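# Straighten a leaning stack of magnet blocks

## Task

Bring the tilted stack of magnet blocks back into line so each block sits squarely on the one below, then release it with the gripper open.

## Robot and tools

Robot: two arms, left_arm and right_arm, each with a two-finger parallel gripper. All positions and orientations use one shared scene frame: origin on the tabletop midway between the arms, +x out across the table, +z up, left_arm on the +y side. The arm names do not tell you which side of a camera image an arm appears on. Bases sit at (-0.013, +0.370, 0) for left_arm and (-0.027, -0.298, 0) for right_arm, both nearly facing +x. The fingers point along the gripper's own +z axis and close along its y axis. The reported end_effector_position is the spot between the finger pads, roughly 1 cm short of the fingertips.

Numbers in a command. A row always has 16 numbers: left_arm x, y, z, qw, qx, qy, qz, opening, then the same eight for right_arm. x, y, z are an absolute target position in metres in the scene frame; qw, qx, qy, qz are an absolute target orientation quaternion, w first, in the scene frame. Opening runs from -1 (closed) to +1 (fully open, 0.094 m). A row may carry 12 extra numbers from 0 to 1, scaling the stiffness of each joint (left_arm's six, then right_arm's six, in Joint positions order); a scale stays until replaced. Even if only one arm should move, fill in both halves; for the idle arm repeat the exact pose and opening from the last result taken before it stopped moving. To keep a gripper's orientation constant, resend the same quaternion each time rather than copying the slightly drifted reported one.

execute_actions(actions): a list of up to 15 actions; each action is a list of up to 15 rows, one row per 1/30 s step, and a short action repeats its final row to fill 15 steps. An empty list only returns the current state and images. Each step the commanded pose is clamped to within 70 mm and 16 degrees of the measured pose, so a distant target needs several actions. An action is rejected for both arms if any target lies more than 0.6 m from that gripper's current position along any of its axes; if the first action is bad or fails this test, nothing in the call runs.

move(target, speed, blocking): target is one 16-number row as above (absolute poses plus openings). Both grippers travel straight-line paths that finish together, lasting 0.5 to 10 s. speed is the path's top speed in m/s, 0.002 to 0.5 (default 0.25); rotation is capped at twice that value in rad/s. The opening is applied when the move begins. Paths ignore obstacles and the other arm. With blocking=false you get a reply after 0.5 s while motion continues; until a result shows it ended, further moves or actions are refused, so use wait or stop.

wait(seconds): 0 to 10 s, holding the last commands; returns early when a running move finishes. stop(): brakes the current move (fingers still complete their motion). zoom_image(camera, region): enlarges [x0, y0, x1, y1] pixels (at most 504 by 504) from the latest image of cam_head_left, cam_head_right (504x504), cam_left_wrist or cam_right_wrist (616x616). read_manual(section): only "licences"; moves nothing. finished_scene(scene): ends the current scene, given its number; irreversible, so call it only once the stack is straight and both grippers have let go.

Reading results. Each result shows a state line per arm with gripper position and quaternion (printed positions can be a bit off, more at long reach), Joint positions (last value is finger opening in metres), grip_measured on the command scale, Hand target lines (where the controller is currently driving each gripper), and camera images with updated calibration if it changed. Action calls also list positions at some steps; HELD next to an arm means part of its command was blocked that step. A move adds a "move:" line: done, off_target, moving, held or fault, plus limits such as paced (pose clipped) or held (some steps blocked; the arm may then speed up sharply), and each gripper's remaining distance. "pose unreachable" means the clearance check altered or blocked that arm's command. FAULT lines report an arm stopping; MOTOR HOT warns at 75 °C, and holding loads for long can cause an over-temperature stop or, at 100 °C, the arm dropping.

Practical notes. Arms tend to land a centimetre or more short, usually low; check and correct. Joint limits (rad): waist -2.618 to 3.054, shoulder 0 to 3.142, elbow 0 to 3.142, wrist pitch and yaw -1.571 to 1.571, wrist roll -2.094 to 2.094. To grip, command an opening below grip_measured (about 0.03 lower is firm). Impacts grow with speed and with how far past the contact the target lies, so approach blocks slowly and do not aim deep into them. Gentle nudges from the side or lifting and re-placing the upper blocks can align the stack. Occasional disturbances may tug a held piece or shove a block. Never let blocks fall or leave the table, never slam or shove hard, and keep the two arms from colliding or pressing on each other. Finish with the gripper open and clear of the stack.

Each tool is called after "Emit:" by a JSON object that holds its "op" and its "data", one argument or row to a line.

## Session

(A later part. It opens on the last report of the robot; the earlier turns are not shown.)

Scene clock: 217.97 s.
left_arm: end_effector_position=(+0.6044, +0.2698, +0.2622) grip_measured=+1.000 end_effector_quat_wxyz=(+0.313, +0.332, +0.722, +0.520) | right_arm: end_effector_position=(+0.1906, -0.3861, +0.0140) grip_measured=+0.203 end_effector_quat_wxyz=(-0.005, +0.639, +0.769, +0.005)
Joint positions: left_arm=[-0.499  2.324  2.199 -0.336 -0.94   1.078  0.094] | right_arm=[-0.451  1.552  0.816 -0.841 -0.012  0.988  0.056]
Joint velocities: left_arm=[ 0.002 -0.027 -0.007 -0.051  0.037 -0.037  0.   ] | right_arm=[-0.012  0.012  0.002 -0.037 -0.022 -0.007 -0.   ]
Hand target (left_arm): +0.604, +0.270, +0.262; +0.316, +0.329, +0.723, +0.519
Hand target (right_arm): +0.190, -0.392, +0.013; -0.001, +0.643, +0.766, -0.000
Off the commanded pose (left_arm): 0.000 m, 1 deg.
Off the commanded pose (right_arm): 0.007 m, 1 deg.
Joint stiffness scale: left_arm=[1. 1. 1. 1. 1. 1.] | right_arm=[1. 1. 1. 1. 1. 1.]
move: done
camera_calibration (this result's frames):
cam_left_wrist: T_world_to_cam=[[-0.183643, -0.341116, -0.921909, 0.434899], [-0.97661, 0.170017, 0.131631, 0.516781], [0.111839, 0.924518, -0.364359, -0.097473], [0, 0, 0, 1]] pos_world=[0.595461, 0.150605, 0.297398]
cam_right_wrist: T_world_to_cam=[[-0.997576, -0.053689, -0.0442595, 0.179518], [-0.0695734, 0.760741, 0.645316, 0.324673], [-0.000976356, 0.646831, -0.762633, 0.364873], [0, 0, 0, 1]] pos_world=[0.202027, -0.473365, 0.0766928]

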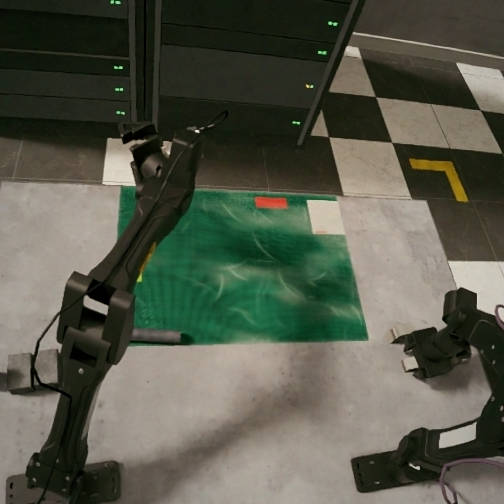

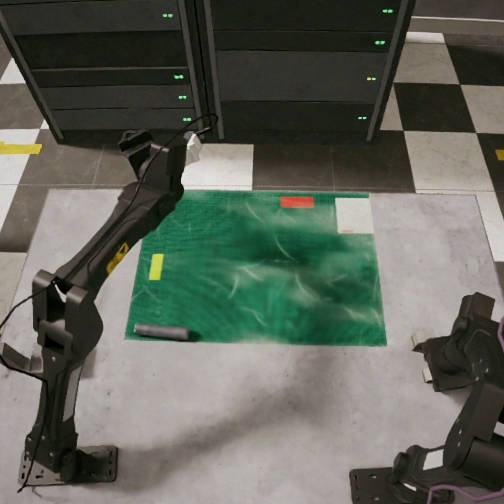

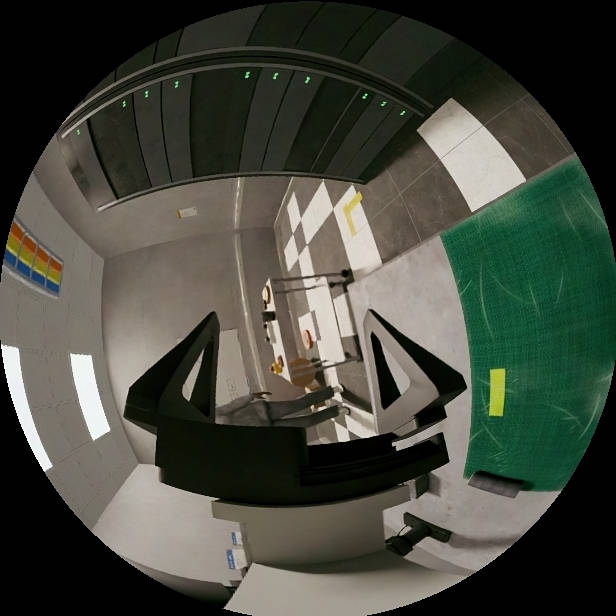

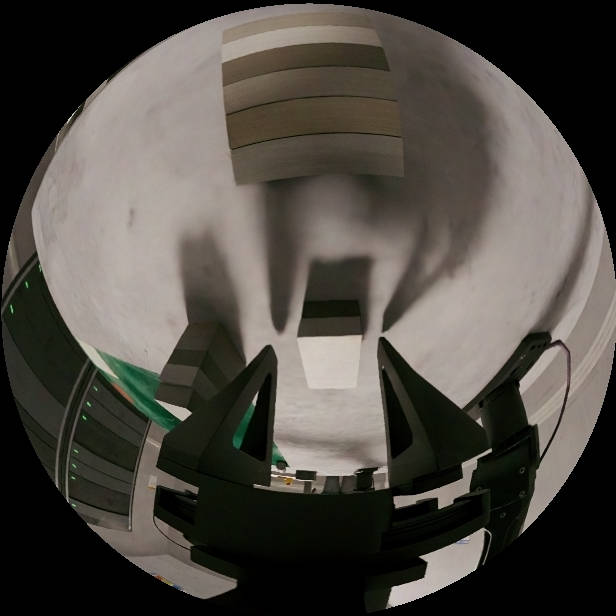

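Emit:
{"op": "execute_actions", "data": {
  "actions": [
    [[0.6044,0.2698,0.2622,0.316,0.329,0.723,0.519,1,0.191,-0.393,0.0125,0,0.643,0.766,0,-0.2]],
    [[0.6044,0.2698,0.2622,0.316,0.329,0.723,0.519,1,0.191,-0.393,0.0125,0,0.643,0.766,0,-0.7]],
    [[0.6044,0.2698,0.2622,0.316,0.329,0.723,0.519,1,0.191,-0.393,0.0125,0,0.643,0.766,0,-0.7]]
  ]
}}

Scene clock: 223.90 s.
left_arm: end_effector_position=(+0.6044, +0.2698, +0.2622) grip_measured=+1.000 end_effector_quat_wxyz=(+0.313, +0.332, +0.722, +0.520) | right_arm: end_effector_position=(+0.1911, -0.3871, +0.0138) grip_measured=-0.458 end_effector_quat_wxyz=(-0.004, +0.640, +0.769, +0.005)
Joint positions: left_arm=[-0.499  2.324  2.199 -0.336 -0.94   1.078  0.094] | right_arm=[-0.453  1.553  0.816 -0.838 -0.012  0.987  0.025]
Joint velocities: left_arm=[-0.007  0.012 -0.012 -0.007 -0.037  0.051  0.   ] | right_arm=[-0.012  0.002 -0.017  0.007  0.022 -0.037 -0.   ]
Hand target (left_arm): +0.604, +0.270, +0.262; +0.316, +0.329, +0.723, +0.519
Hand target (right_arm): +0.191, -0.393, +0.013; -0.000, +0.643, +0.766, +0.000
Off the commanded pose (left_arm): 0.000 m, 1 deg.
Off the commanded pose (right_arm): 0.006 m, 1 deg.
Joint stiffness scale: left_arm=[1. 1. 1. 1. 1. 1.] | right_arm=[1. 1. 1. 1. 1. 1.]
Step readings (end_effector_position; steps 1 to 15: 1st action; 16 to 30: 2nd action; 31 to 45: 3rd action):
0: left_arm (+0.6044, +0.2698, +0.2622) | right_arm (+0.1910, -0.3863, +0.0140)
1: left_arm (+0.6044, +0.2698, +0.2622) | right_arm (+0.1911, -0.3863, +0.0140)
2: left_arm (+0.6044, +0.2698, +0.2622) | right_arm (+0.1912, -0.3863, +0.0140)
4: left_arm (+0.6044, +0.2698, +0.2622) | right_arm (+0.1912, -0.3864, +0.0140)
8: left_arm (+0.6044, +0.2698, +0.2622) | right_arm (+0.1914, -0.3864, +0.0140)
15: left_arm (+0.6044, +0.2698, +0.2622) | right_arm (+0.1914, -0.3864, +0.0140)
16: left_arm (+0.6044, +0.2698, +0.2622) | right_arm (+0.1910, -0.3866, +0.0140)
17: left_arm (+0.6044, +0.2698, +0.2622) | right_arm (+0.1910, -0.3867, +0.0139)
19: left_arm (+0.6044, +0.2698, +0.2622) | right_arm (+0.1911, -0.3871, +0.0138)
23: left_arm (+0.6044, +0.2698, +0.2622) | right_arm (+0.1911, -0.3871, +0.0138)
30: left_arm (+0.6044, +0.2698, +0.2622) | right_arm (+0.1911, -0.3871, +0.0138)
31: left_arm (+0.6044, +0.2698, +0.2622) | right_arm (+0.1911, -0.3871, +0.0138)
32: left_arm (+0.6044, +0.2698, +0.2622) | right_arm (+0.1911, -0.3871, +0.0138)
34: left_arm (+0.6044, +0.2698, +0.2622) | right_arm (+0.1911, -0.3871, +0.0138)
38: left_arm (+0.6044, +0.2698, +0.2622) | right_arm (+0.1911, -0.3871, +0.0138)
45: end_effector_position above
camera_calibration (this result's frames):
cam_left_wrist: T_world_to_cam=[[-0.183643, -0.341116, -0.921909, 0.434899], [-0.97661, 0.170017, 0.131631, 0.516781], [0.111839, 0.924518, -0.364359, -0.097473], [0, 0, 0, 1]] pos_world=[0.595461, 0.150605, 0.297398]
cam_right_wrist: T_world_to_cam=[[-0.997572, -0.0518515, -0.0465017, 0.180648], [-0.0696195, 0.76177, 0.644096, 0.325958], [0.00202626, 0.645769, -0.76353, 0.364382], [0, 0, 0, 1]] pos_world=[0.202164, -0.474245, 0.0766694]

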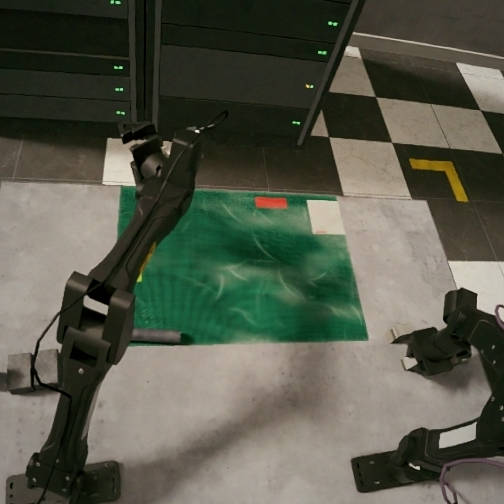

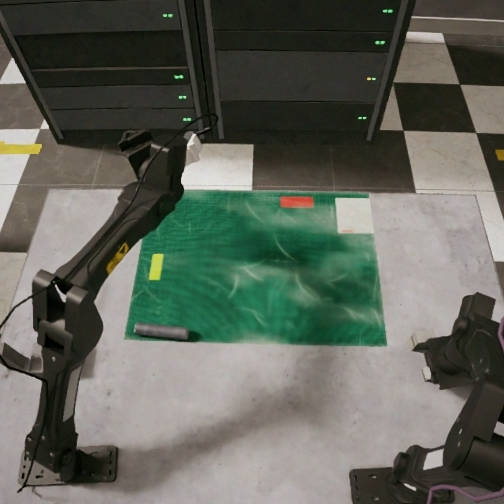

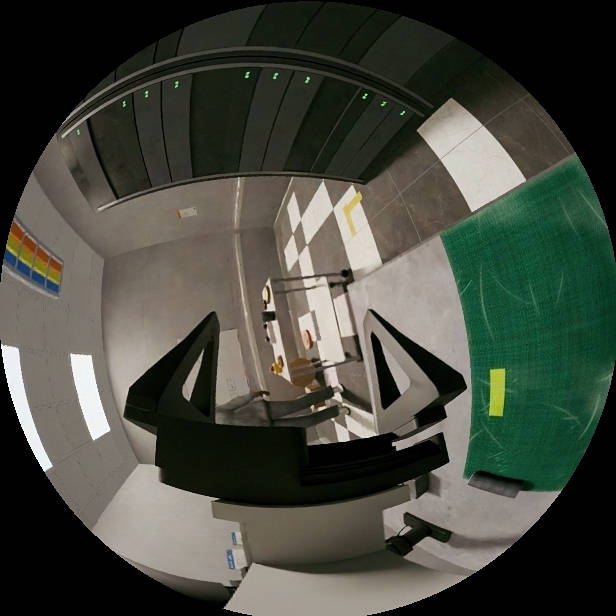

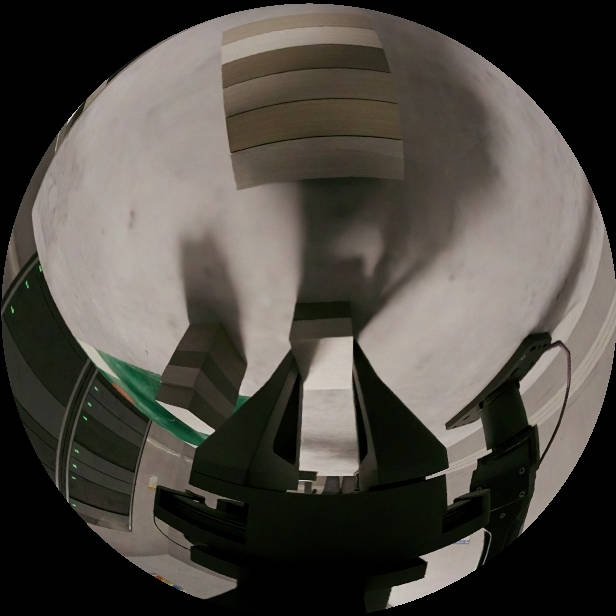

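Emit:
{"op": "move", "data": {
  "target": [0.6044,0.2698,0.2622,0.316,0.329,0.723,0.519,1,0.192,-0.390,0.10,0,0.643,0.766,0,-0.7],
  "speed": 0.15
}}

Emit:
{"op": "move", "data": {
  "target": [0.6044,0.2698,0.2622,0.316,0.329,0.723,0.519,1,0.262,-0.3665,0.095,0,0.643,0.766,0,-0.7],
  "speed": 0.15
}}

Scene clock: 237.23 s.
left_arm: end_effector_position=(+0.6044, +0.2698, +0.2622) grip_measured=+1.000 end_effector_quat_wxyz=(+0.313, +0.332, +0.722, +0.520) | right_arm: end_effector_position=(+0.1877, -0.3855, +0.0863) grip_measured=-0.458 end_effector_quat_wxyz=(-0.024, +0.641, +0.768, -0.001)
Joint positions: left_arm=[-0.499  2.324  2.199 -0.336 -0.94   1.079  0.094] | right_arm=[-0.453  1.48   1.052 -1.19  -0.012  0.989  0.025]
Joint velocities: left_arm=[ 0.002  0.002  0.002  0.022 -0.022 -0.007  0.   ] | right_arm=[ 0.007  0.007 -0.002  0.022 -0.037 -0.022  0.   ]
Hand target (left_arm): +0.604, +0.270, +0.262; +0.316, +0.329, +0.723, +0.519
Hand target (right_arm): +0.193, -0.390, +0.099; -0.000, +0.643, +0.766, -0.000
Off the commanded pose (left_arm): 0.000 m, 1 deg.
Off the commanded pose (right_arm): 0.015 m, 3 deg.
Joint stiffness scale: left_arm=[1. 1. 1. 1. 1. 1.] | right_arm=[1. 1. 1. 1. 1. 1.]
move: off_target (right_arm)
camera_calibration (this result's frames):
cam_left_wrist: T_world_to_cam=[[-0.183867, -0.340816, -0.921974, 0.434972], [-0.976566, 0.170075, 0.131885, 0.516672], [0.111856, 0.924618, -0.364101, -0.097578], [0, 0, 0, 1]] pos_world=[0.595456, 0.150595, 0.297364]
cam_right_wrist: T_world_to_cam=[[-0.998758, -0.0490938, -0.00853781, 0.178723], [-0.0425451, 0.750922, 0.659019, 0.267359], [-0.0259426, 0.658564, -0.752077, 0.427917], [0, 0, 0, 1]] pos_world=[0.200977, -0.473802, 0.147158]

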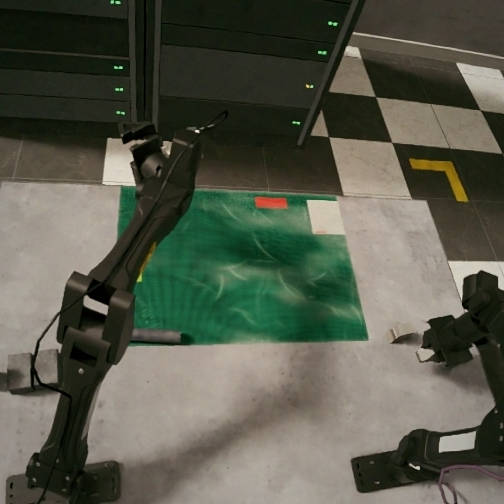

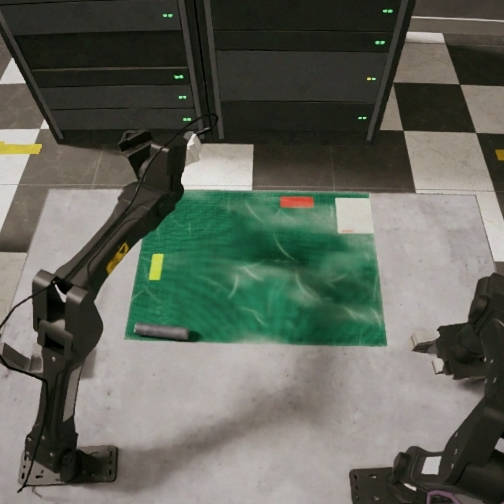

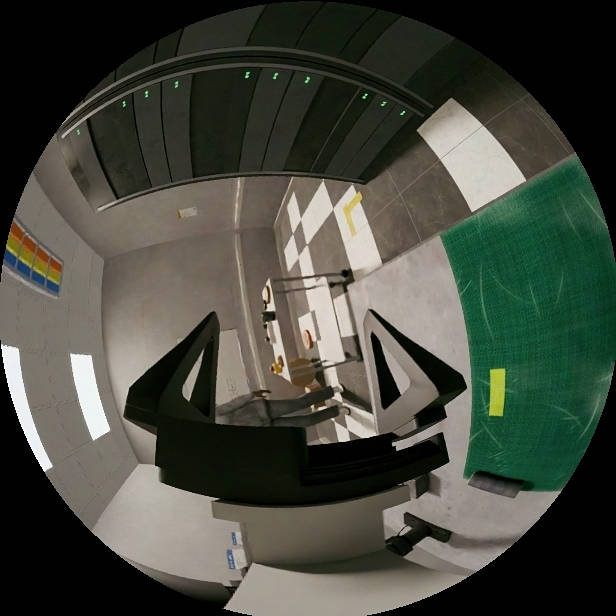

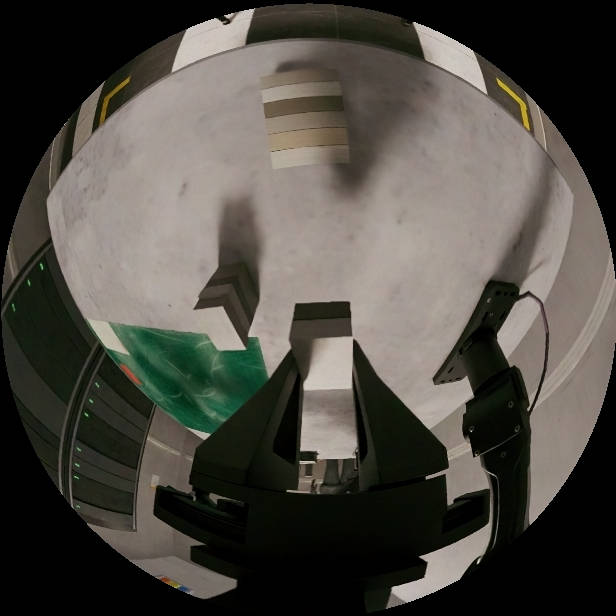

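Scene clock: 238.23 s.
left_arm: end_effector_position=(+0.6044, +0.2698, +0.2622) grip_measured=+1.000 end_effector_quat_wxyz=(+0.313, +0.332, +0.722, +0.520) | right_arm: end_effector_position=(+0.2538, -0.3642, +0.0846) grip_measured=-0.458 end_effector_quat_wxyz=(-0.017, +0.643, +0.766, -0.001)
Joint positions: left_arm=[-0.499  2.324  2.199 -0.336 -0.94   1.079  0.094] | right_arm=[-0.296  1.681  1.249 -1.171 -0.013  1.153  0.025]
Joint velocities: left_arm=[ 0.007 -0.002  0.027  0.066  0.007 -0.051  0.   ] | right_arm=[ 0.012 -0.022  0.017  0.007 -0.037  0.037  0.001]
Hand target (left_arm): +0.604, +0.270, +0.262; +0.316, +0.329, +0.723, +0.519
Hand target (right_arm): +0.262, -0.367, +0.094; +0.002, +0.643, +0.766, -0.002
Off the commanded pose (left_arm): 0.000 m, 1 deg.
Off the commanded pose (right_arm): 0.013 m, 2 deg.
Joint stiffness scale: left_arm=[1. 1. 1. 1. 1. 1.] | right_arm=[1. 1. 1. 1. 1. 1.]
move: off_target (right_arm)
camera_calibration (this result's frames):
cam_left_wrist: T_world_to_cam=[[-0.183867, -0.340816, -0.921974, 0.434972], [-0.976566, 0.170075, 0.131885, 0.516672], [0.111856, 0.924618, -0.364101, -0.097578], [0, 0, 0, 1]] pos_world=[0.595456, 0.150595, 0.297364]
cam_right_wrist: T_world_to_cam=[[-0.998911, -0.0428309, -0.0185207, 0.248914], [-0.0445483, 0.757153, 0.651716, 0.258612], [-0.0138906, 0.651831, -0.758237, 0.409378], [0, 0, 0, 1]] pos_world=[0.26585, -0.451993, 0.146474]

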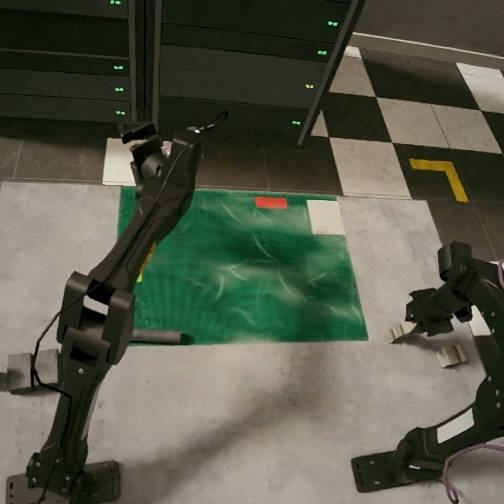

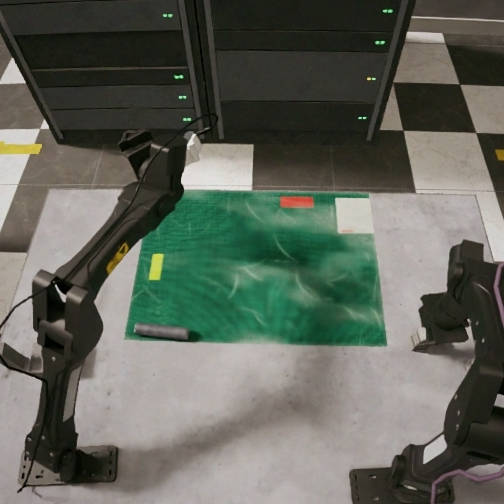

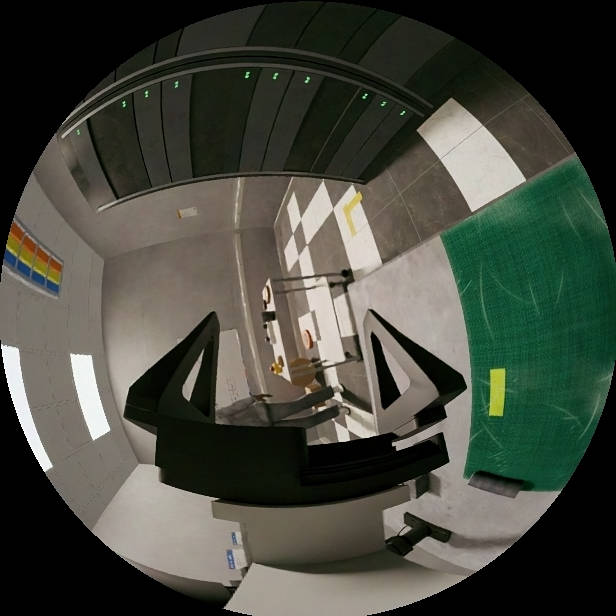

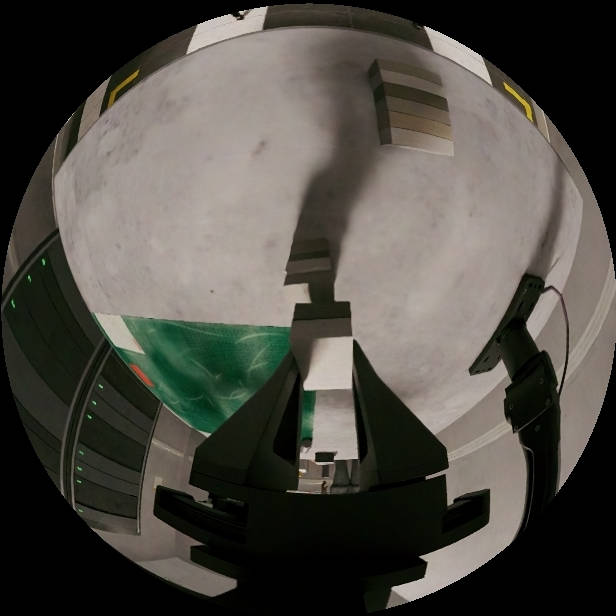

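Emit:
{"op": "move", "data": {
  "target": [0.6044,0.2698,0.2622,0.316,0.329,0.723,0.519,1,0.267,-0.3665,0.070,0,0.643,0.766,0,-0.7],
  "speed": 0.05
}}

Scene clock: 241.83 s.
left_arm: end_effector_position=(+0.6044, +0.2698, +0.2622) grip_measured=+1.000 end_effector_quat_wxyz=(+0.313, +0.333, +0.722, +0.520) | right_arm: end_effector_position=(+0.2610, -0.3660, +0.0708) grip_measured=-0.458 end_effector_quat_wxyz=(-0.014, +0.645, +0.764, +0.001)
Joint positions: left_arm=[-0.499  2.324  2.199 -0.336 -0.94   1.079  0.094] | right_arm=[-0.296  1.713  1.23  -1.111 -0.013  1.16   0.025]
Joint velocities: left_arm=[ 0.007 -0.007 -0.002  0.051 -0.007 -0.022  0.   ] | right_arm=[ 0.002 -0.002 -0.002 -0.007  0.051 -0.007  0.001]
Hand target (left_arm): +0.604, +0.270, +0.262; +0.316, +0.329, +0.723, +0.519
Hand target (right_arm): +0.267, -0.366, +0.070; +0.000, +0.643, +0.766, -0.000
Off the commanded pose (left_arm): 0.000 m, 1 deg.
Off the commanded pose (right_arm): 0.006 m, 2 deg.
Joint stiffness scale: left_arm=[1. 1. 1. 1. 1. 1.] | right_arm=[1. 1. 1. 1. 1. 1.]
move: done
camera_calibration (this result's frames):
cam_left_wrist: T_world_to_cam=[[-0.184092, -0.340517, -0.92204, 0.435044], [-0.976522, 0.170132, 0.132139, 0.516563], [0.111873, 0.924718, -0.363843, -0.097683], [0, 0, 0, 1]] pos_world=[0.595452, 0.150585, 0.297329]
cam_right_wrist: T_world_to_cam=[[-0.998983, -0.0367829, -0.0260847, 0.2586], [-0.0449056, 0.758779, 0.649798, 0.270116], [-0.00410895, 0.650308, -0.759659, 0.397186], [0, 0, 0, 1]] pos_world=[0.272099, -0.45374, 0.132951]

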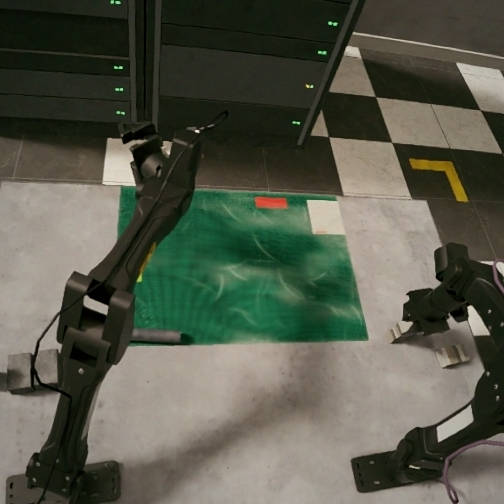

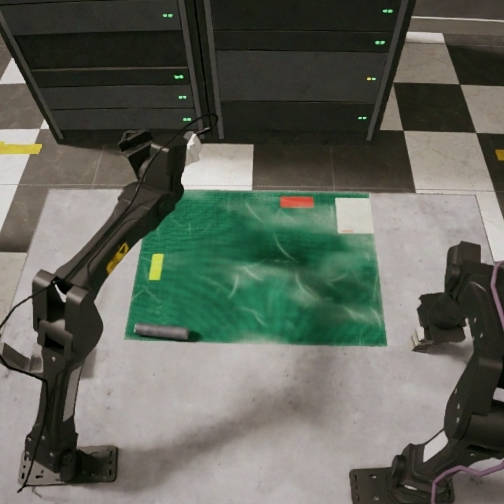

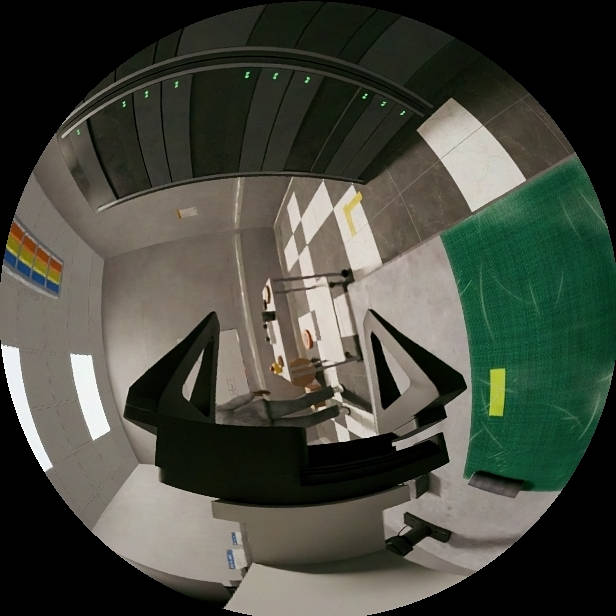

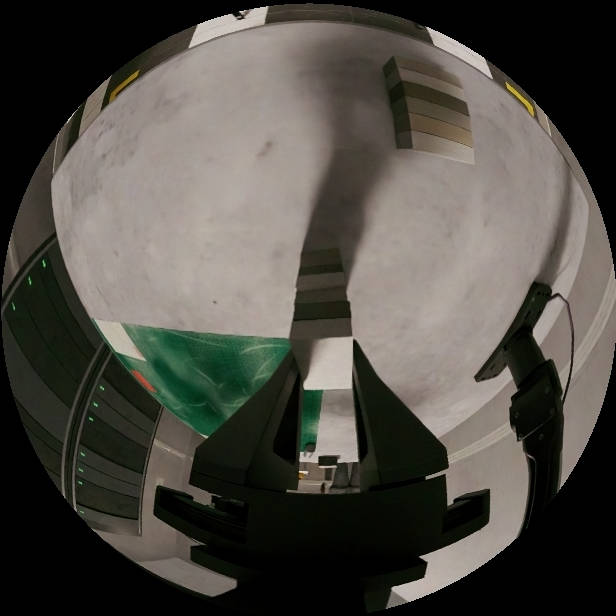

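Emit:
{"op": "execute_actions", "data": {
  "actions": [
    [[0.6044,0.2698,0.2622,0.316,0.329,0.723,0.519,1,0.267,-0.3665,0.068,0,0.643,0.766,0,-0.7]],
    [[0.6044,0.2698,0.2622,0.316,0.329,0.723,0.519,1,0.267,-0.3665,0.068,0,0.643,0.766,0,-0.7]],
    [[0.6044,0.2698,0.2622,0.316,0.329,0.723,0.519,1,0.267,-0.3665,0.068,0,0.643,0.766,0,1]],
    [[0.6044,0.2698,0.2622,0.316,0.329,0.723,0.519,1,0.267,-0.3665,0.068,0,0.643,0.766,0,1]]
  ]
}}

Scene clock: 247.47 s.
left_arm: end_effector_position=(+0.6044, +0.2698, +0.2622) grip_measured=+1.000 end_effector_quat_wxyz=(+0.313, +0.333, +0.722, +0.520) | right_arm: end_effector_position=(+0.2675, -0.3676, +0.0708) grip_measured=+1.000 end_effector_quat_wxyz=(-0.002, +0.646, +0.764, +0.007)
Joint positions: left_arm=[-0.499  2.324  2.199 -0.336 -0.94   1.079  0.094] | right_arm=[-0.296  1.713  1.23  -1.085 -0.013  1.16   0.094]
Joint velocities: left_arm=[-0.012 -0.012 -0.012  0.022 -0.007  0.007  0.   ] | right_arm=[ 0.017 -0.002  0.002 -0.007  0.081 -0.051  0.   ]
Hand target (left_arm): +0.604, +0.270, +0.262; +0.316, +0.329, +0.723, +0.519
Hand target (right_arm): +0.267, -0.367, +0.068; -0.000, +0.643, +0.766, -0.000
Off the commanded pose (left_arm): 0.000 m, 1 deg.
Off the commanded pose (right_arm): 0.003 m, 1 deg.
Joint stiffness scale: left_arm=[1. 1. 1. 1. 1. 1.] | right_arm=[1. 1. 1. 1. 1. 1.]
Step readings (end_effector_position; steps 1 to 15: 1st action; 16 to 30: 2nd action; 31 to 45: 3rd action; 46 to 60: 4th action):
0: left_arm (+0.6044, +0.2698, +0.2622) | right_arm (+0.2610, -0.3660, +0.0708)
1: left_arm (+0.6044, +0.2698, +0.2622) | right_arm (+0.2611, -0.3660, +0.0708)
2: left_arm (+0.6044, +0.2698, +0.2622) | right_arm (+0.2613, -0.3661, +0.0708)
4: left_arm (+0.6044, +0.2698, +0.2622) | right_arm (+0.2621, -0.3663, +0.0708)
8: left_arm (+0.6044, +0.2698, +0.2622) | right_arm (+0.2639, -0.3667, +0.0708)
15: left_arm (+0.6044, +0.2698, +0.2622) | right_arm (+0.2663, -0.3673, +0.0708)
16: left_arm (+0.6044, +0.2698, +0.2622) | right_arm (+0.2665, -0.3674, +0.0708)
17: left_arm (+0.6044, +0.2698, +0.2622) | right_arm (+0.2666, -0.3674, +0.0708)
19: left_arm (+0.6044, +0.2698, +0.2622) | right_arm (+0.2668, -0.3675, +0.0708)
23: left_arm (+0.6044, +0.2698, +0.2622) | right_arm (+0.2670, -0.3675, +0.0708)
30: left_arm (+0.6044, +0.2698, +0.2622) | right_arm (+0.2671, -0.3675, +0.0708)
31: left_arm (+0.6044, +0.2698, +0.2622) | right_arm (+0.2671, -0.3675, +0.0708)
32: left_arm (+0.6044, +0.2698, +0.2622) | right_arm (+0.2672, -0.3676, +0.0708)
34: left_arm (+0.6044, +0.2698, +0.2622) | right_arm (+0.2673, -0.3676, +0.0708)
38: left_arm (+0.6044, +0.2698, +0.2622) | right_arm (+0.2674, -0.3676, +0.0708)
45: left_arm (+0.6044, +0.2698, +0.2622) | right_arm (+0.2675, -0.3676, +0.0708)
46: left_arm (+0.6044, +0.2698, +0.2622) | right_arm (+0.2675, -0.3676, +0.0708)
47: left_arm (+0.6044, +0.2698, +0.2622) | right_arm (+0.2675, -0.3676, +0.0708)
49: left_arm (+0.6044, +0.2698, +0.2622) | right_arm (+0.2675, -0.3676, +0.0708)
53: left_arm (+0.6044, +0.2698, +0.2622) | right_arm (+0.2675, -0.3676, +0.0708)
60: end_effector_position above
camera_calibration (this result's frames):
cam_left_wrist: T_world_to_cam=[[-0.184092, -0.340517, -0.92204, 0.435044], [-0.976522, 0.170132, 0.132139, 0.516563], [0.111873, 0.924718, -0.363843, -0.097683], [0, 0, 0, 1]] pos_world=[0.595452, 0.150585, 0.297329]
cam_right_wrist: T_world_to_cam=[[-0.997989, -0.0366528, -0.0517187, 0.266571], [-0.0613702, 0.762968, 0.643517, 0.278058], [0.0158731, 0.645396, -0.763683, 0.391331], [0, 0, 0, 1]] pos_world=[0.276888, -0.454942, 0.133705]

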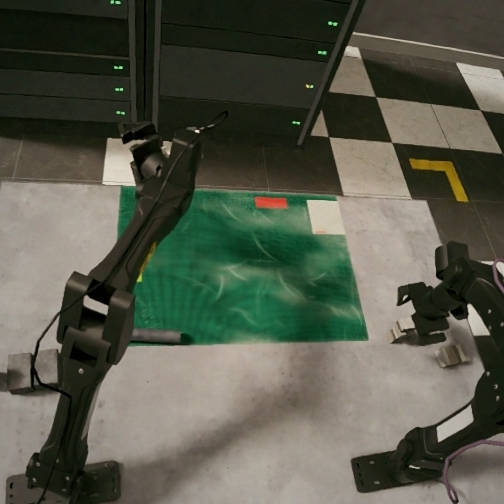

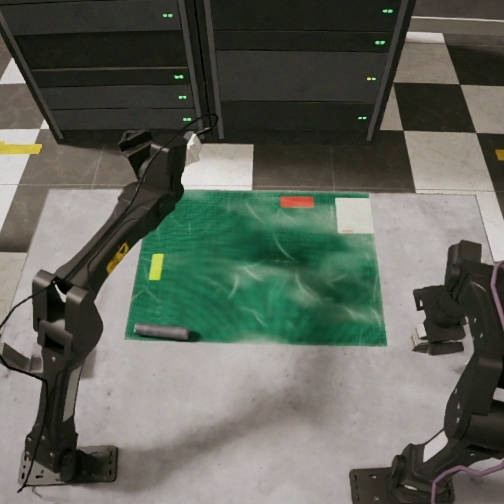

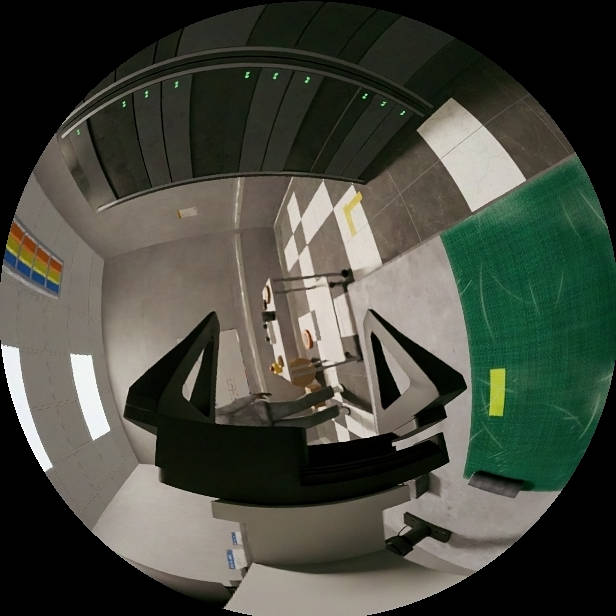

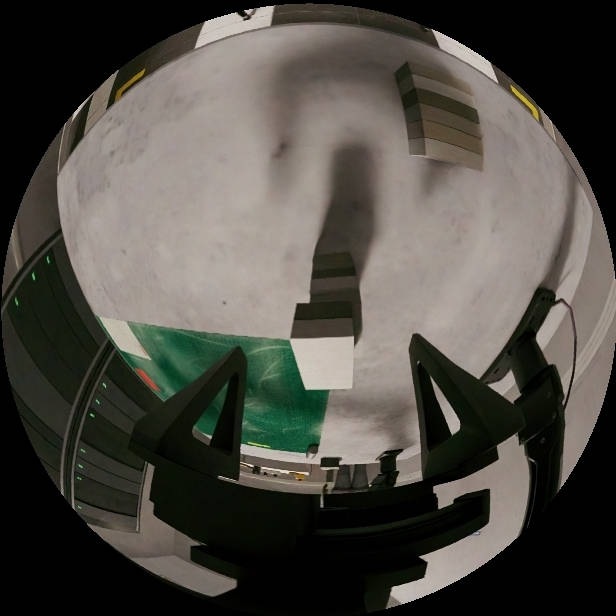

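Emit:
{"op": "move", "data": {
  "target": [0.6044,0.2698,0.2622,0.316,0.329,0.723,0.519,1,0.262,-0.3715,0.036,0,0.643,0.766,0,1],
  "speed": 0.1
}}

Scene clock: 251.50 s.
left_arm: end_effector_position=(+0.6044, +0.2698, +0.2622) grip_measured=+1.000 end_effector_quat_wxyz=(+0.313, +0.333, +0.722, +0.520) | right_arm: end_effector_position=(+0.2612, -0.3659, +0.0366) grip_measured=+1.000 end_effector_quat_wxyz=(-0.007, +0.642, +0.767, +0.004)
Joint positions: left_arm=[-0.499  2.324  2.199 -0.336 -0.94   1.079  0.094] | right_arm=[-0.296  1.74   1.119 -0.958 -0.014  1.15   0.094]
Joint velocities: left_arm=[-0.022 -0.002  0.002 -0.051 -0.066 -0.007  0.   ] | right_arm=[-0.007  0.007 -0.012  0.081 -0.095 -0.051  0.   ]
Hand target (left_arm): +0.604, +0.270, +0.262; +0.316, +0.329, +0.723, +0.519
Hand target (right_arm): +0.261, -0.371, +0.036; -0.000, +0.643, +0.766, +0.000
Off the commanded pose (left_arm): 0.000 m, 1 deg.
Off the commanded pose (right_arm): 0.006 m, 1 deg.
Joint stiffness scale: left_arm=[1. 1. 1. 1. 1. 1.] | right_arm=[1. 1. 1. 1. 1. 1.]
move: done
camera_calibration (this result's frames):
cam_left_wrist: T_world_to_cam=[[-0.184092, -0.340517, -0.92204, 0.435044], [-0.976522, 0.170132, 0.132139, 0.516563], [0.111873, 0.924718, -0.363843, -0.097683], [0, 0, 0, 1]] pos_world=[0.595452, 0.150585, 0.297329]
cam_right_wrist: T_world_to_cam=[[-0.998078, -0.0463863, -0.0411011, 0.254698], [-0.0619634, 0.7601, 0.646845, 0.297385], [0.00123617, 0.648149, -0.761513, 0.368956], [0, 0, 0, 1]] pos_world=[0.272179, -0.453366, 0.0990707]

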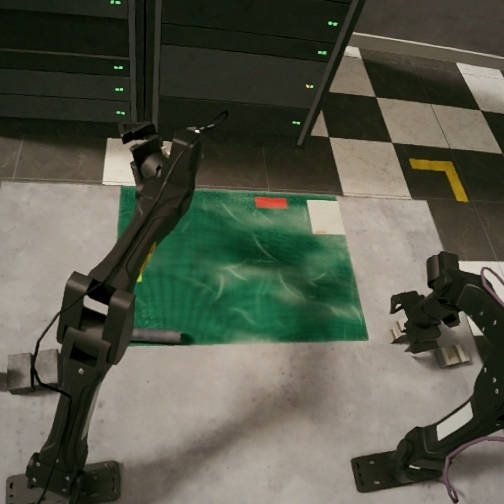

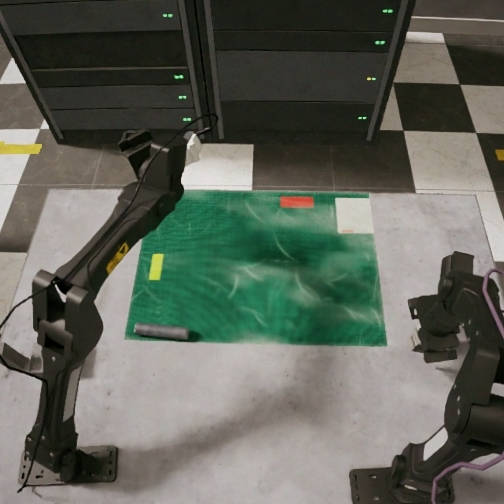

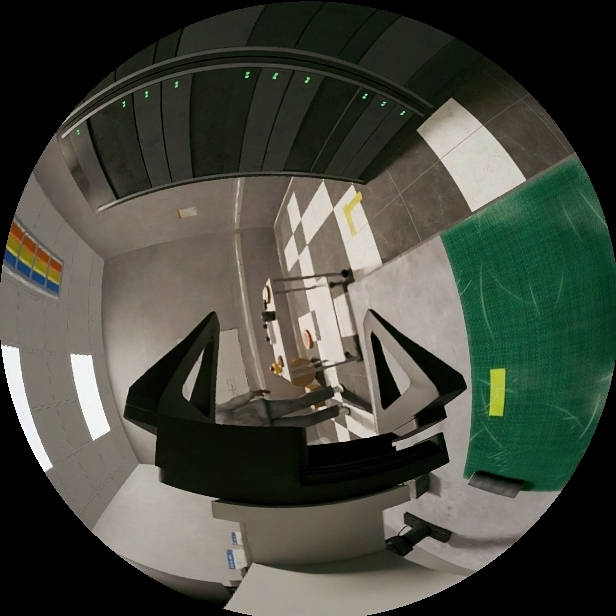

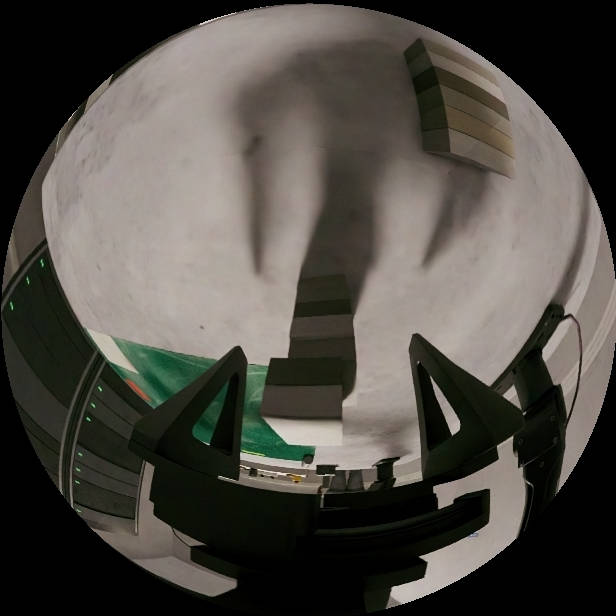

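Emit:
{"op": "execute_actions", "data": {
  "actions": [
    [[0.6044,0.2698,0.2622,0.316,0.329,0.723,0.519,1,0.2605,-0.3715,0.036,0,0.643,0.766,0,1]],
    [[0.6044,0.2698,0.2622,0.316,0.329,0.723,0.519,1,0.2605,-0.3715,0.036,0,0.643,0.766,0,-0.2]],
    [[0.6044,0.2698,0.2622,0.316,0.329,0.723,0.519,1,0.2605,-0.3715,0.036,0,0.643,0.766,0,-0.7]],
    [[0.6044,0.2698,0.2622,0.316,0.329,0.723,0.519,1,0.2605,-0.3715,0.036,0,0.643,0.766,0,-0.7]]
  ]
}}

Scene clock: 259.90 s.
left_arm: end_effector_position=(+0.6044, +0.2698, +0.2622) grip_measured=+1.000 end_effector_quat_wxyz=(+0.313, +0.333, +0.722, +0.520) | right_arm: end_effector_position=(+0.2625, -0.3664, +0.0363) grip_measured=-0.455 end_effector_quat_wxyz=(-0.004, +0.641, +0.767, +0.006)
Joint positions: left_arm=[-0.499  2.324  2.199 -0.336 -0.94   1.079  0.094] | right_arm=[-0.296  1.74   1.117 -0.951 -0.014  1.148  0.026]
Joint velocities: left_arm=[-0.007  0.002 -0.032  0.066  0.037 -0.081  0.   ] | right_arm=[-0.007  0.012  0.007 -0.051 -0.081 -0.007  0.   ]
Hand target (left_arm): +0.604, +0.270, +0.262; +0.316, +0.329, +0.723, +0.519
Hand target (right_arm): +0.261, -0.371, +0.036; -0.000, +0.643, +0.766, +0.000
Off the commanded pose (left_arm): 0.000 m, 1 deg.
Off the commanded pose (right_arm): 0.005 m, 1 deg.
Joint stiffness scale: left_arm=[1. 1. 1. 1. 1. 1.] | right_arm=[1. 1. 1. 1. 1. 1.]
Step readings (end_effector_position; steps 1 to 15: 1st action; 16 to 30: 2nd action; 31 to 45: 3rd action; 46 to 60: 4th action):
0: left_arm (+0.6044, +0.2698, +0.2622) | right_arm (+0.2616, -0.3660, +0.0366)
1: left_arm (+0.6044, +0.2698, +0.2622) | right_arm (+0.2617, -0.3660, +0.0366)
2: left_arm (+0.6044, +0.2698, +0.2622) | right_arm (+0.2617, -0.3660, +0.0366)
4: left_arm (+0.6044, +0.2698, +0.2622) | right_arm (+0.2619, -0.3661, +0.0365)
8: left_arm (+0.6044, +0.2698, +0.2622) | right_arm (+0.2619, -0.3661, +0.0365)
15: left_arm (+0.6044, +0.2698, +0.2622) | right_arm (+0.2619, -0.3661, +0.0365)
16: left_arm (+0.6044, +0.2698, +0.2622) | right_arm (+0.2619, -0.3661, +0.0365)
17: left_arm (+0.6044, +0.2698, +0.2622) | right_arm (+0.2619, -0.3661, +0.0365)
19: left_arm (+0.6044, +0.2698, +0.2622) | right_arm (+0.2619, -0.3661, +0.0365)
23: left_arm (+0.6044, +0.2698, +0.2622) | right_arm (+0.2619, -0.3661, +0.0365)
30: left_arm (+0.6044, +0.2698, +0.2622) | right_arm (+0.2619, -0.3661, +0.0365)
31: left_arm (+0.6044, +0.2698, +0.2622) | right_arm (+0.2623, -0.3661, +0.0365)
32: left_arm (+0.6044, +0.2698, +0.2622) | right_arm (+0.2619, -0.3661, +0.0363)
34: left_arm (+0.6044, +0.2698, +0.2622) | right_arm (+0.2625, -0.3664, +0.0363)
38: left_arm (+0.6044, +0.2698, +0.2622) | right_arm (+0.2625, -0.3664, +0.0363)
45: left_arm (+0.6044, +0.2698, +0.2622) | right_arm (+0.2625, -0.3664, +0.0363)
46: left_arm (+0.6044, +0.2698, +0.2622) | right_arm (+0.2625, -0.3664, +0.0363)
47: left_arm (+0.6044, +0.2698, +0.2622) | right_arm (+0.2625, -0.3664, +0.0363)
49: left_arm (+0.6044, +0.2698, +0.2622) | right_arm (+0.2625, -0.3664, +0.0363)
53: left_arm (+0.6044, +0.2698, +0.2622) | right_arm (+0.2625, -0.3664, +0.0363)
60: end_effector_position above
camera_calibration (this result's frames):
cam_left_wrist: T_world_to_cam=[[-0.184092, -0.340517, -0.92204, 0.435044], [-0.976522, 0.170132, 0.132139, 0.516563], [0.111873, 0.924718, -0.363843, -0.097683], [0, 0, 0, 1]] pos_world=[0.595452, 0.150585, 0.297329]
cam_right_wrist: T_world_to_cam=[[-0.997729, -0.0483725, -0.0468664, 0.255376], [-0.067204, 0.761164, 0.645068, 0.299871], [0.00446946, 0.646752, -0.762687, 0.367759], [0, 0, 0, 1]] pos_world=[0.273305, -0.453747, 0.0990166]

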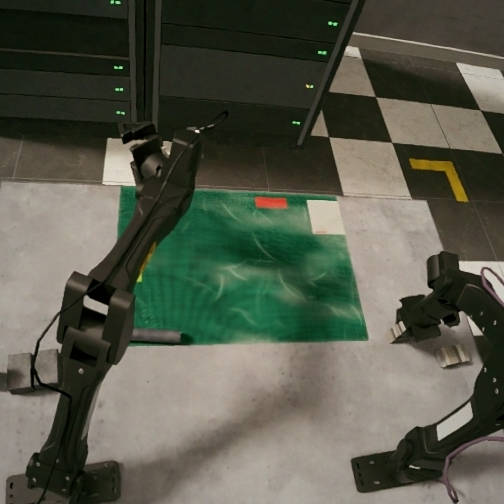

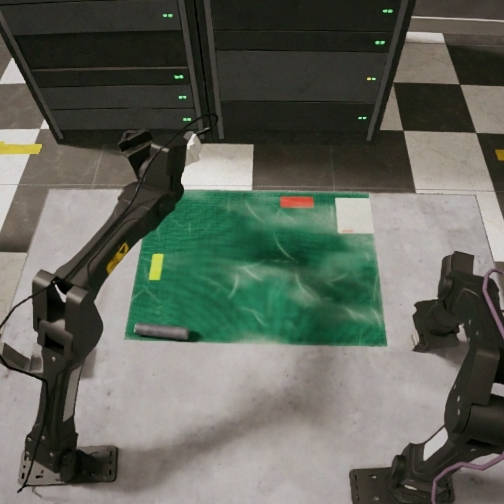

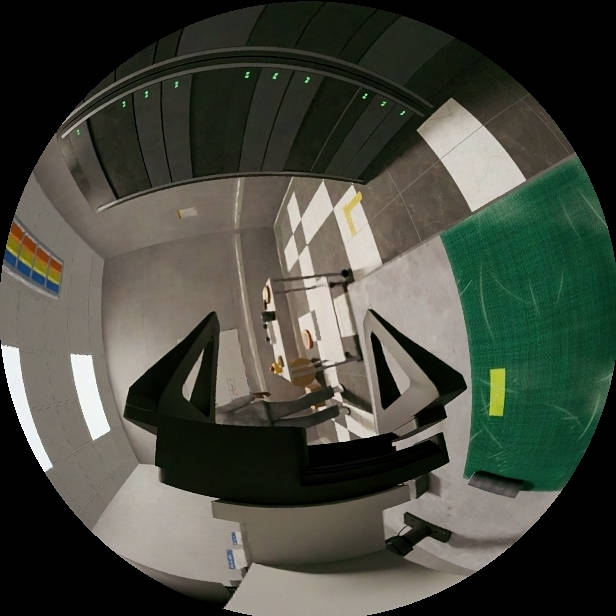

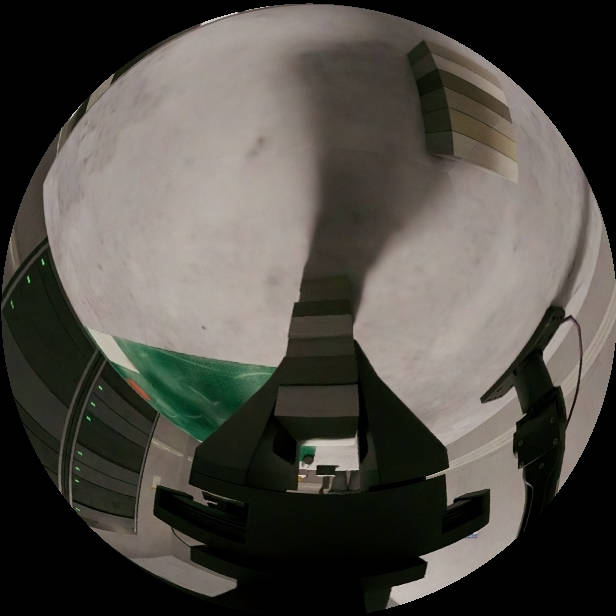

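Emit:
{"op": "zoom_image", "data": {
  "camera": "cam_right_wrist",
  "region": [240, 250, 420, 430]
}}

Region (240, 250, 420, 430) of cam_right_wrist's 616x616 image, scaled by 2.800, with more detail than that image has.

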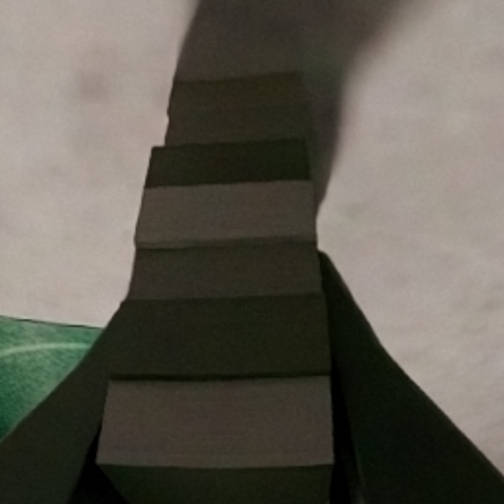

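Emit:
{"op": "execute_actions", "data": {
  "actions": [
    [[0.6044,0.2698,0.2622,0.316,0.329,0.723,0.519,1,0.2565,-0.3715,0.036,0,0.643,0.766,0,-0.7]]
  ]
}}

Scene clock: 271.00 s.
left_arm: end_effector_position=(+0.6044, +0.2698, +0.2622) grip_measured=+1.000 end_effector_quat_wxyz=(+0.313, +0.333, +0.722, +0.520) | right_arm: end_effector_position=(+0.2623, -0.3664, +0.0361) grip_measured=-0.455 end_effector_quat_wxyz=(-0.003, +0.641, +0.768, +0.006)
Joint positions: left_arm=[-0.499  2.324  2.199 -0.336 -0.94   1.079  0.094] | right_arm=[-0.296  1.738  1.114 -0.948 -0.014  1.147  0.026]
Joint velocities: left_arm=[-0.012 -0.002  0.002 -0.095 -0.022 -0.051  0.   ] | right_arm=[ 0.007 -0.002  0.002  0.007  0.037  0.022 -0.001]
Hand target (left_arm): +0.604, +0.270, +0.262; +0.316, +0.329, +0.723, +0.519
Hand target (right_arm): +0.257, -0.371, +0.036; -0.000, +0.643, +0.766, +0.000
Off the commanded pose (left_arm): 0.000 m, 1 deg.
Off the commanded pose (right_arm): 0.008 m, 1 deg.
Joint stiffness scale: left_arm=[1. 1. 1. 1. 1. 1.] | right_arm=[1. 1. 1. 1. 1. 1.]
Step readings (end_effector_position):
0: left_arm (+0.6044, +0.2698, +0.2622) | right_arm (+0.2625, -0.3664, +0.0363)
1: left_arm (+0.6044, +0.2698, +0.2622) | right_arm (+0.2623, -0.3664, +0.0360)
2: left_arm (+0.6044, +0.2698, +0.2622) | right_arm (+0.2624, -0.3664, +0.0361)
4: left_arm (+0.6044, +0.2698, +0.2622) | right_arm (+0.2623, -0.3664, +0.0361)
8: left_arm (+0.6044, +0.2698, +0.2622) | right_arm (+0.2623, -0.3664, +0.0361)
15: end_effector_position above
camera_calibration (this result's frames):
cam_left_wrist: T_world_to_cam=[[-0.184092, -0.340517, -0.92204, 0.435044], [-0.976522, 0.170132, 0.132139, 0.516563], [0.111873, 0.924718, -0.363843, -0.097683], [0, 0, 0, 1]] pos_world=[0.595452, 0.150585, 0.297329]
cam_right_wrist: T_world_to_cam=[[-0.997622, -0.0487751, -0.0486957, 0.255039], [-0.0686912, 0.761436, 0.64459, 0.300429], [0.00563867, 0.646402, -0.762976, 0.367172], [0, 0, 0, 1]] pos_world=[0.272999, -0.453658, 0.098909]

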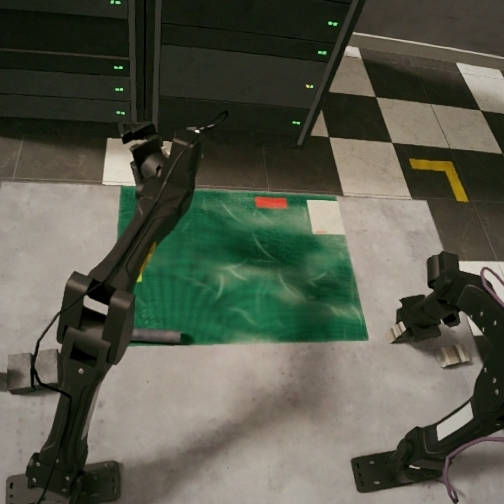

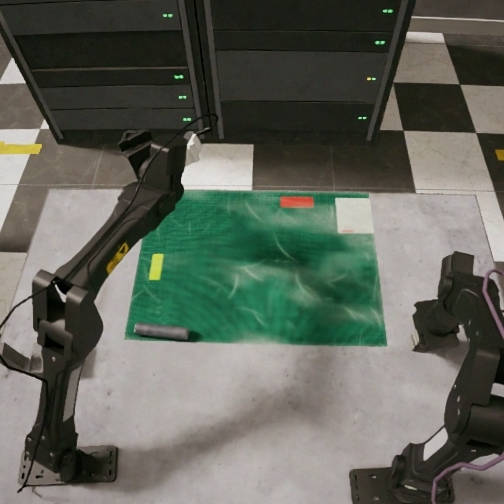

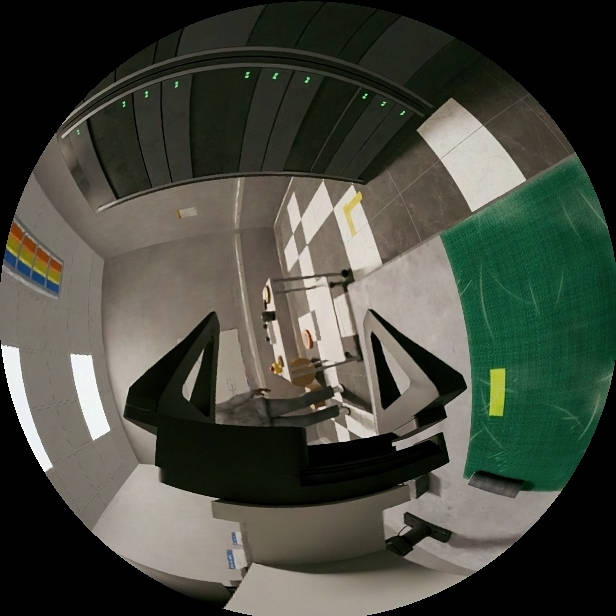

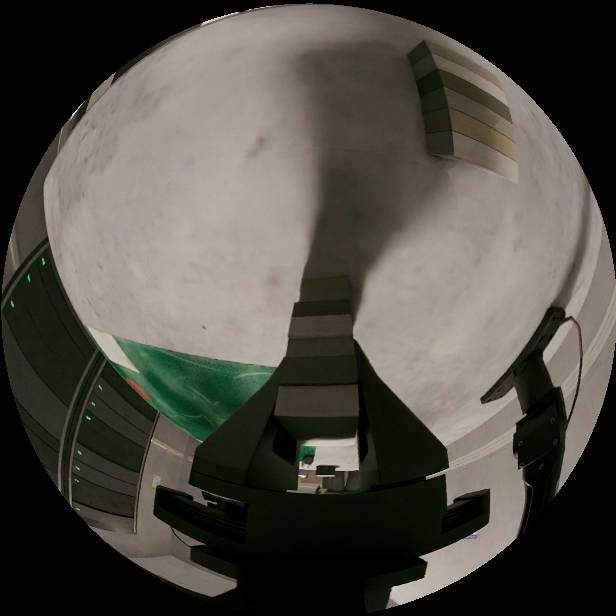

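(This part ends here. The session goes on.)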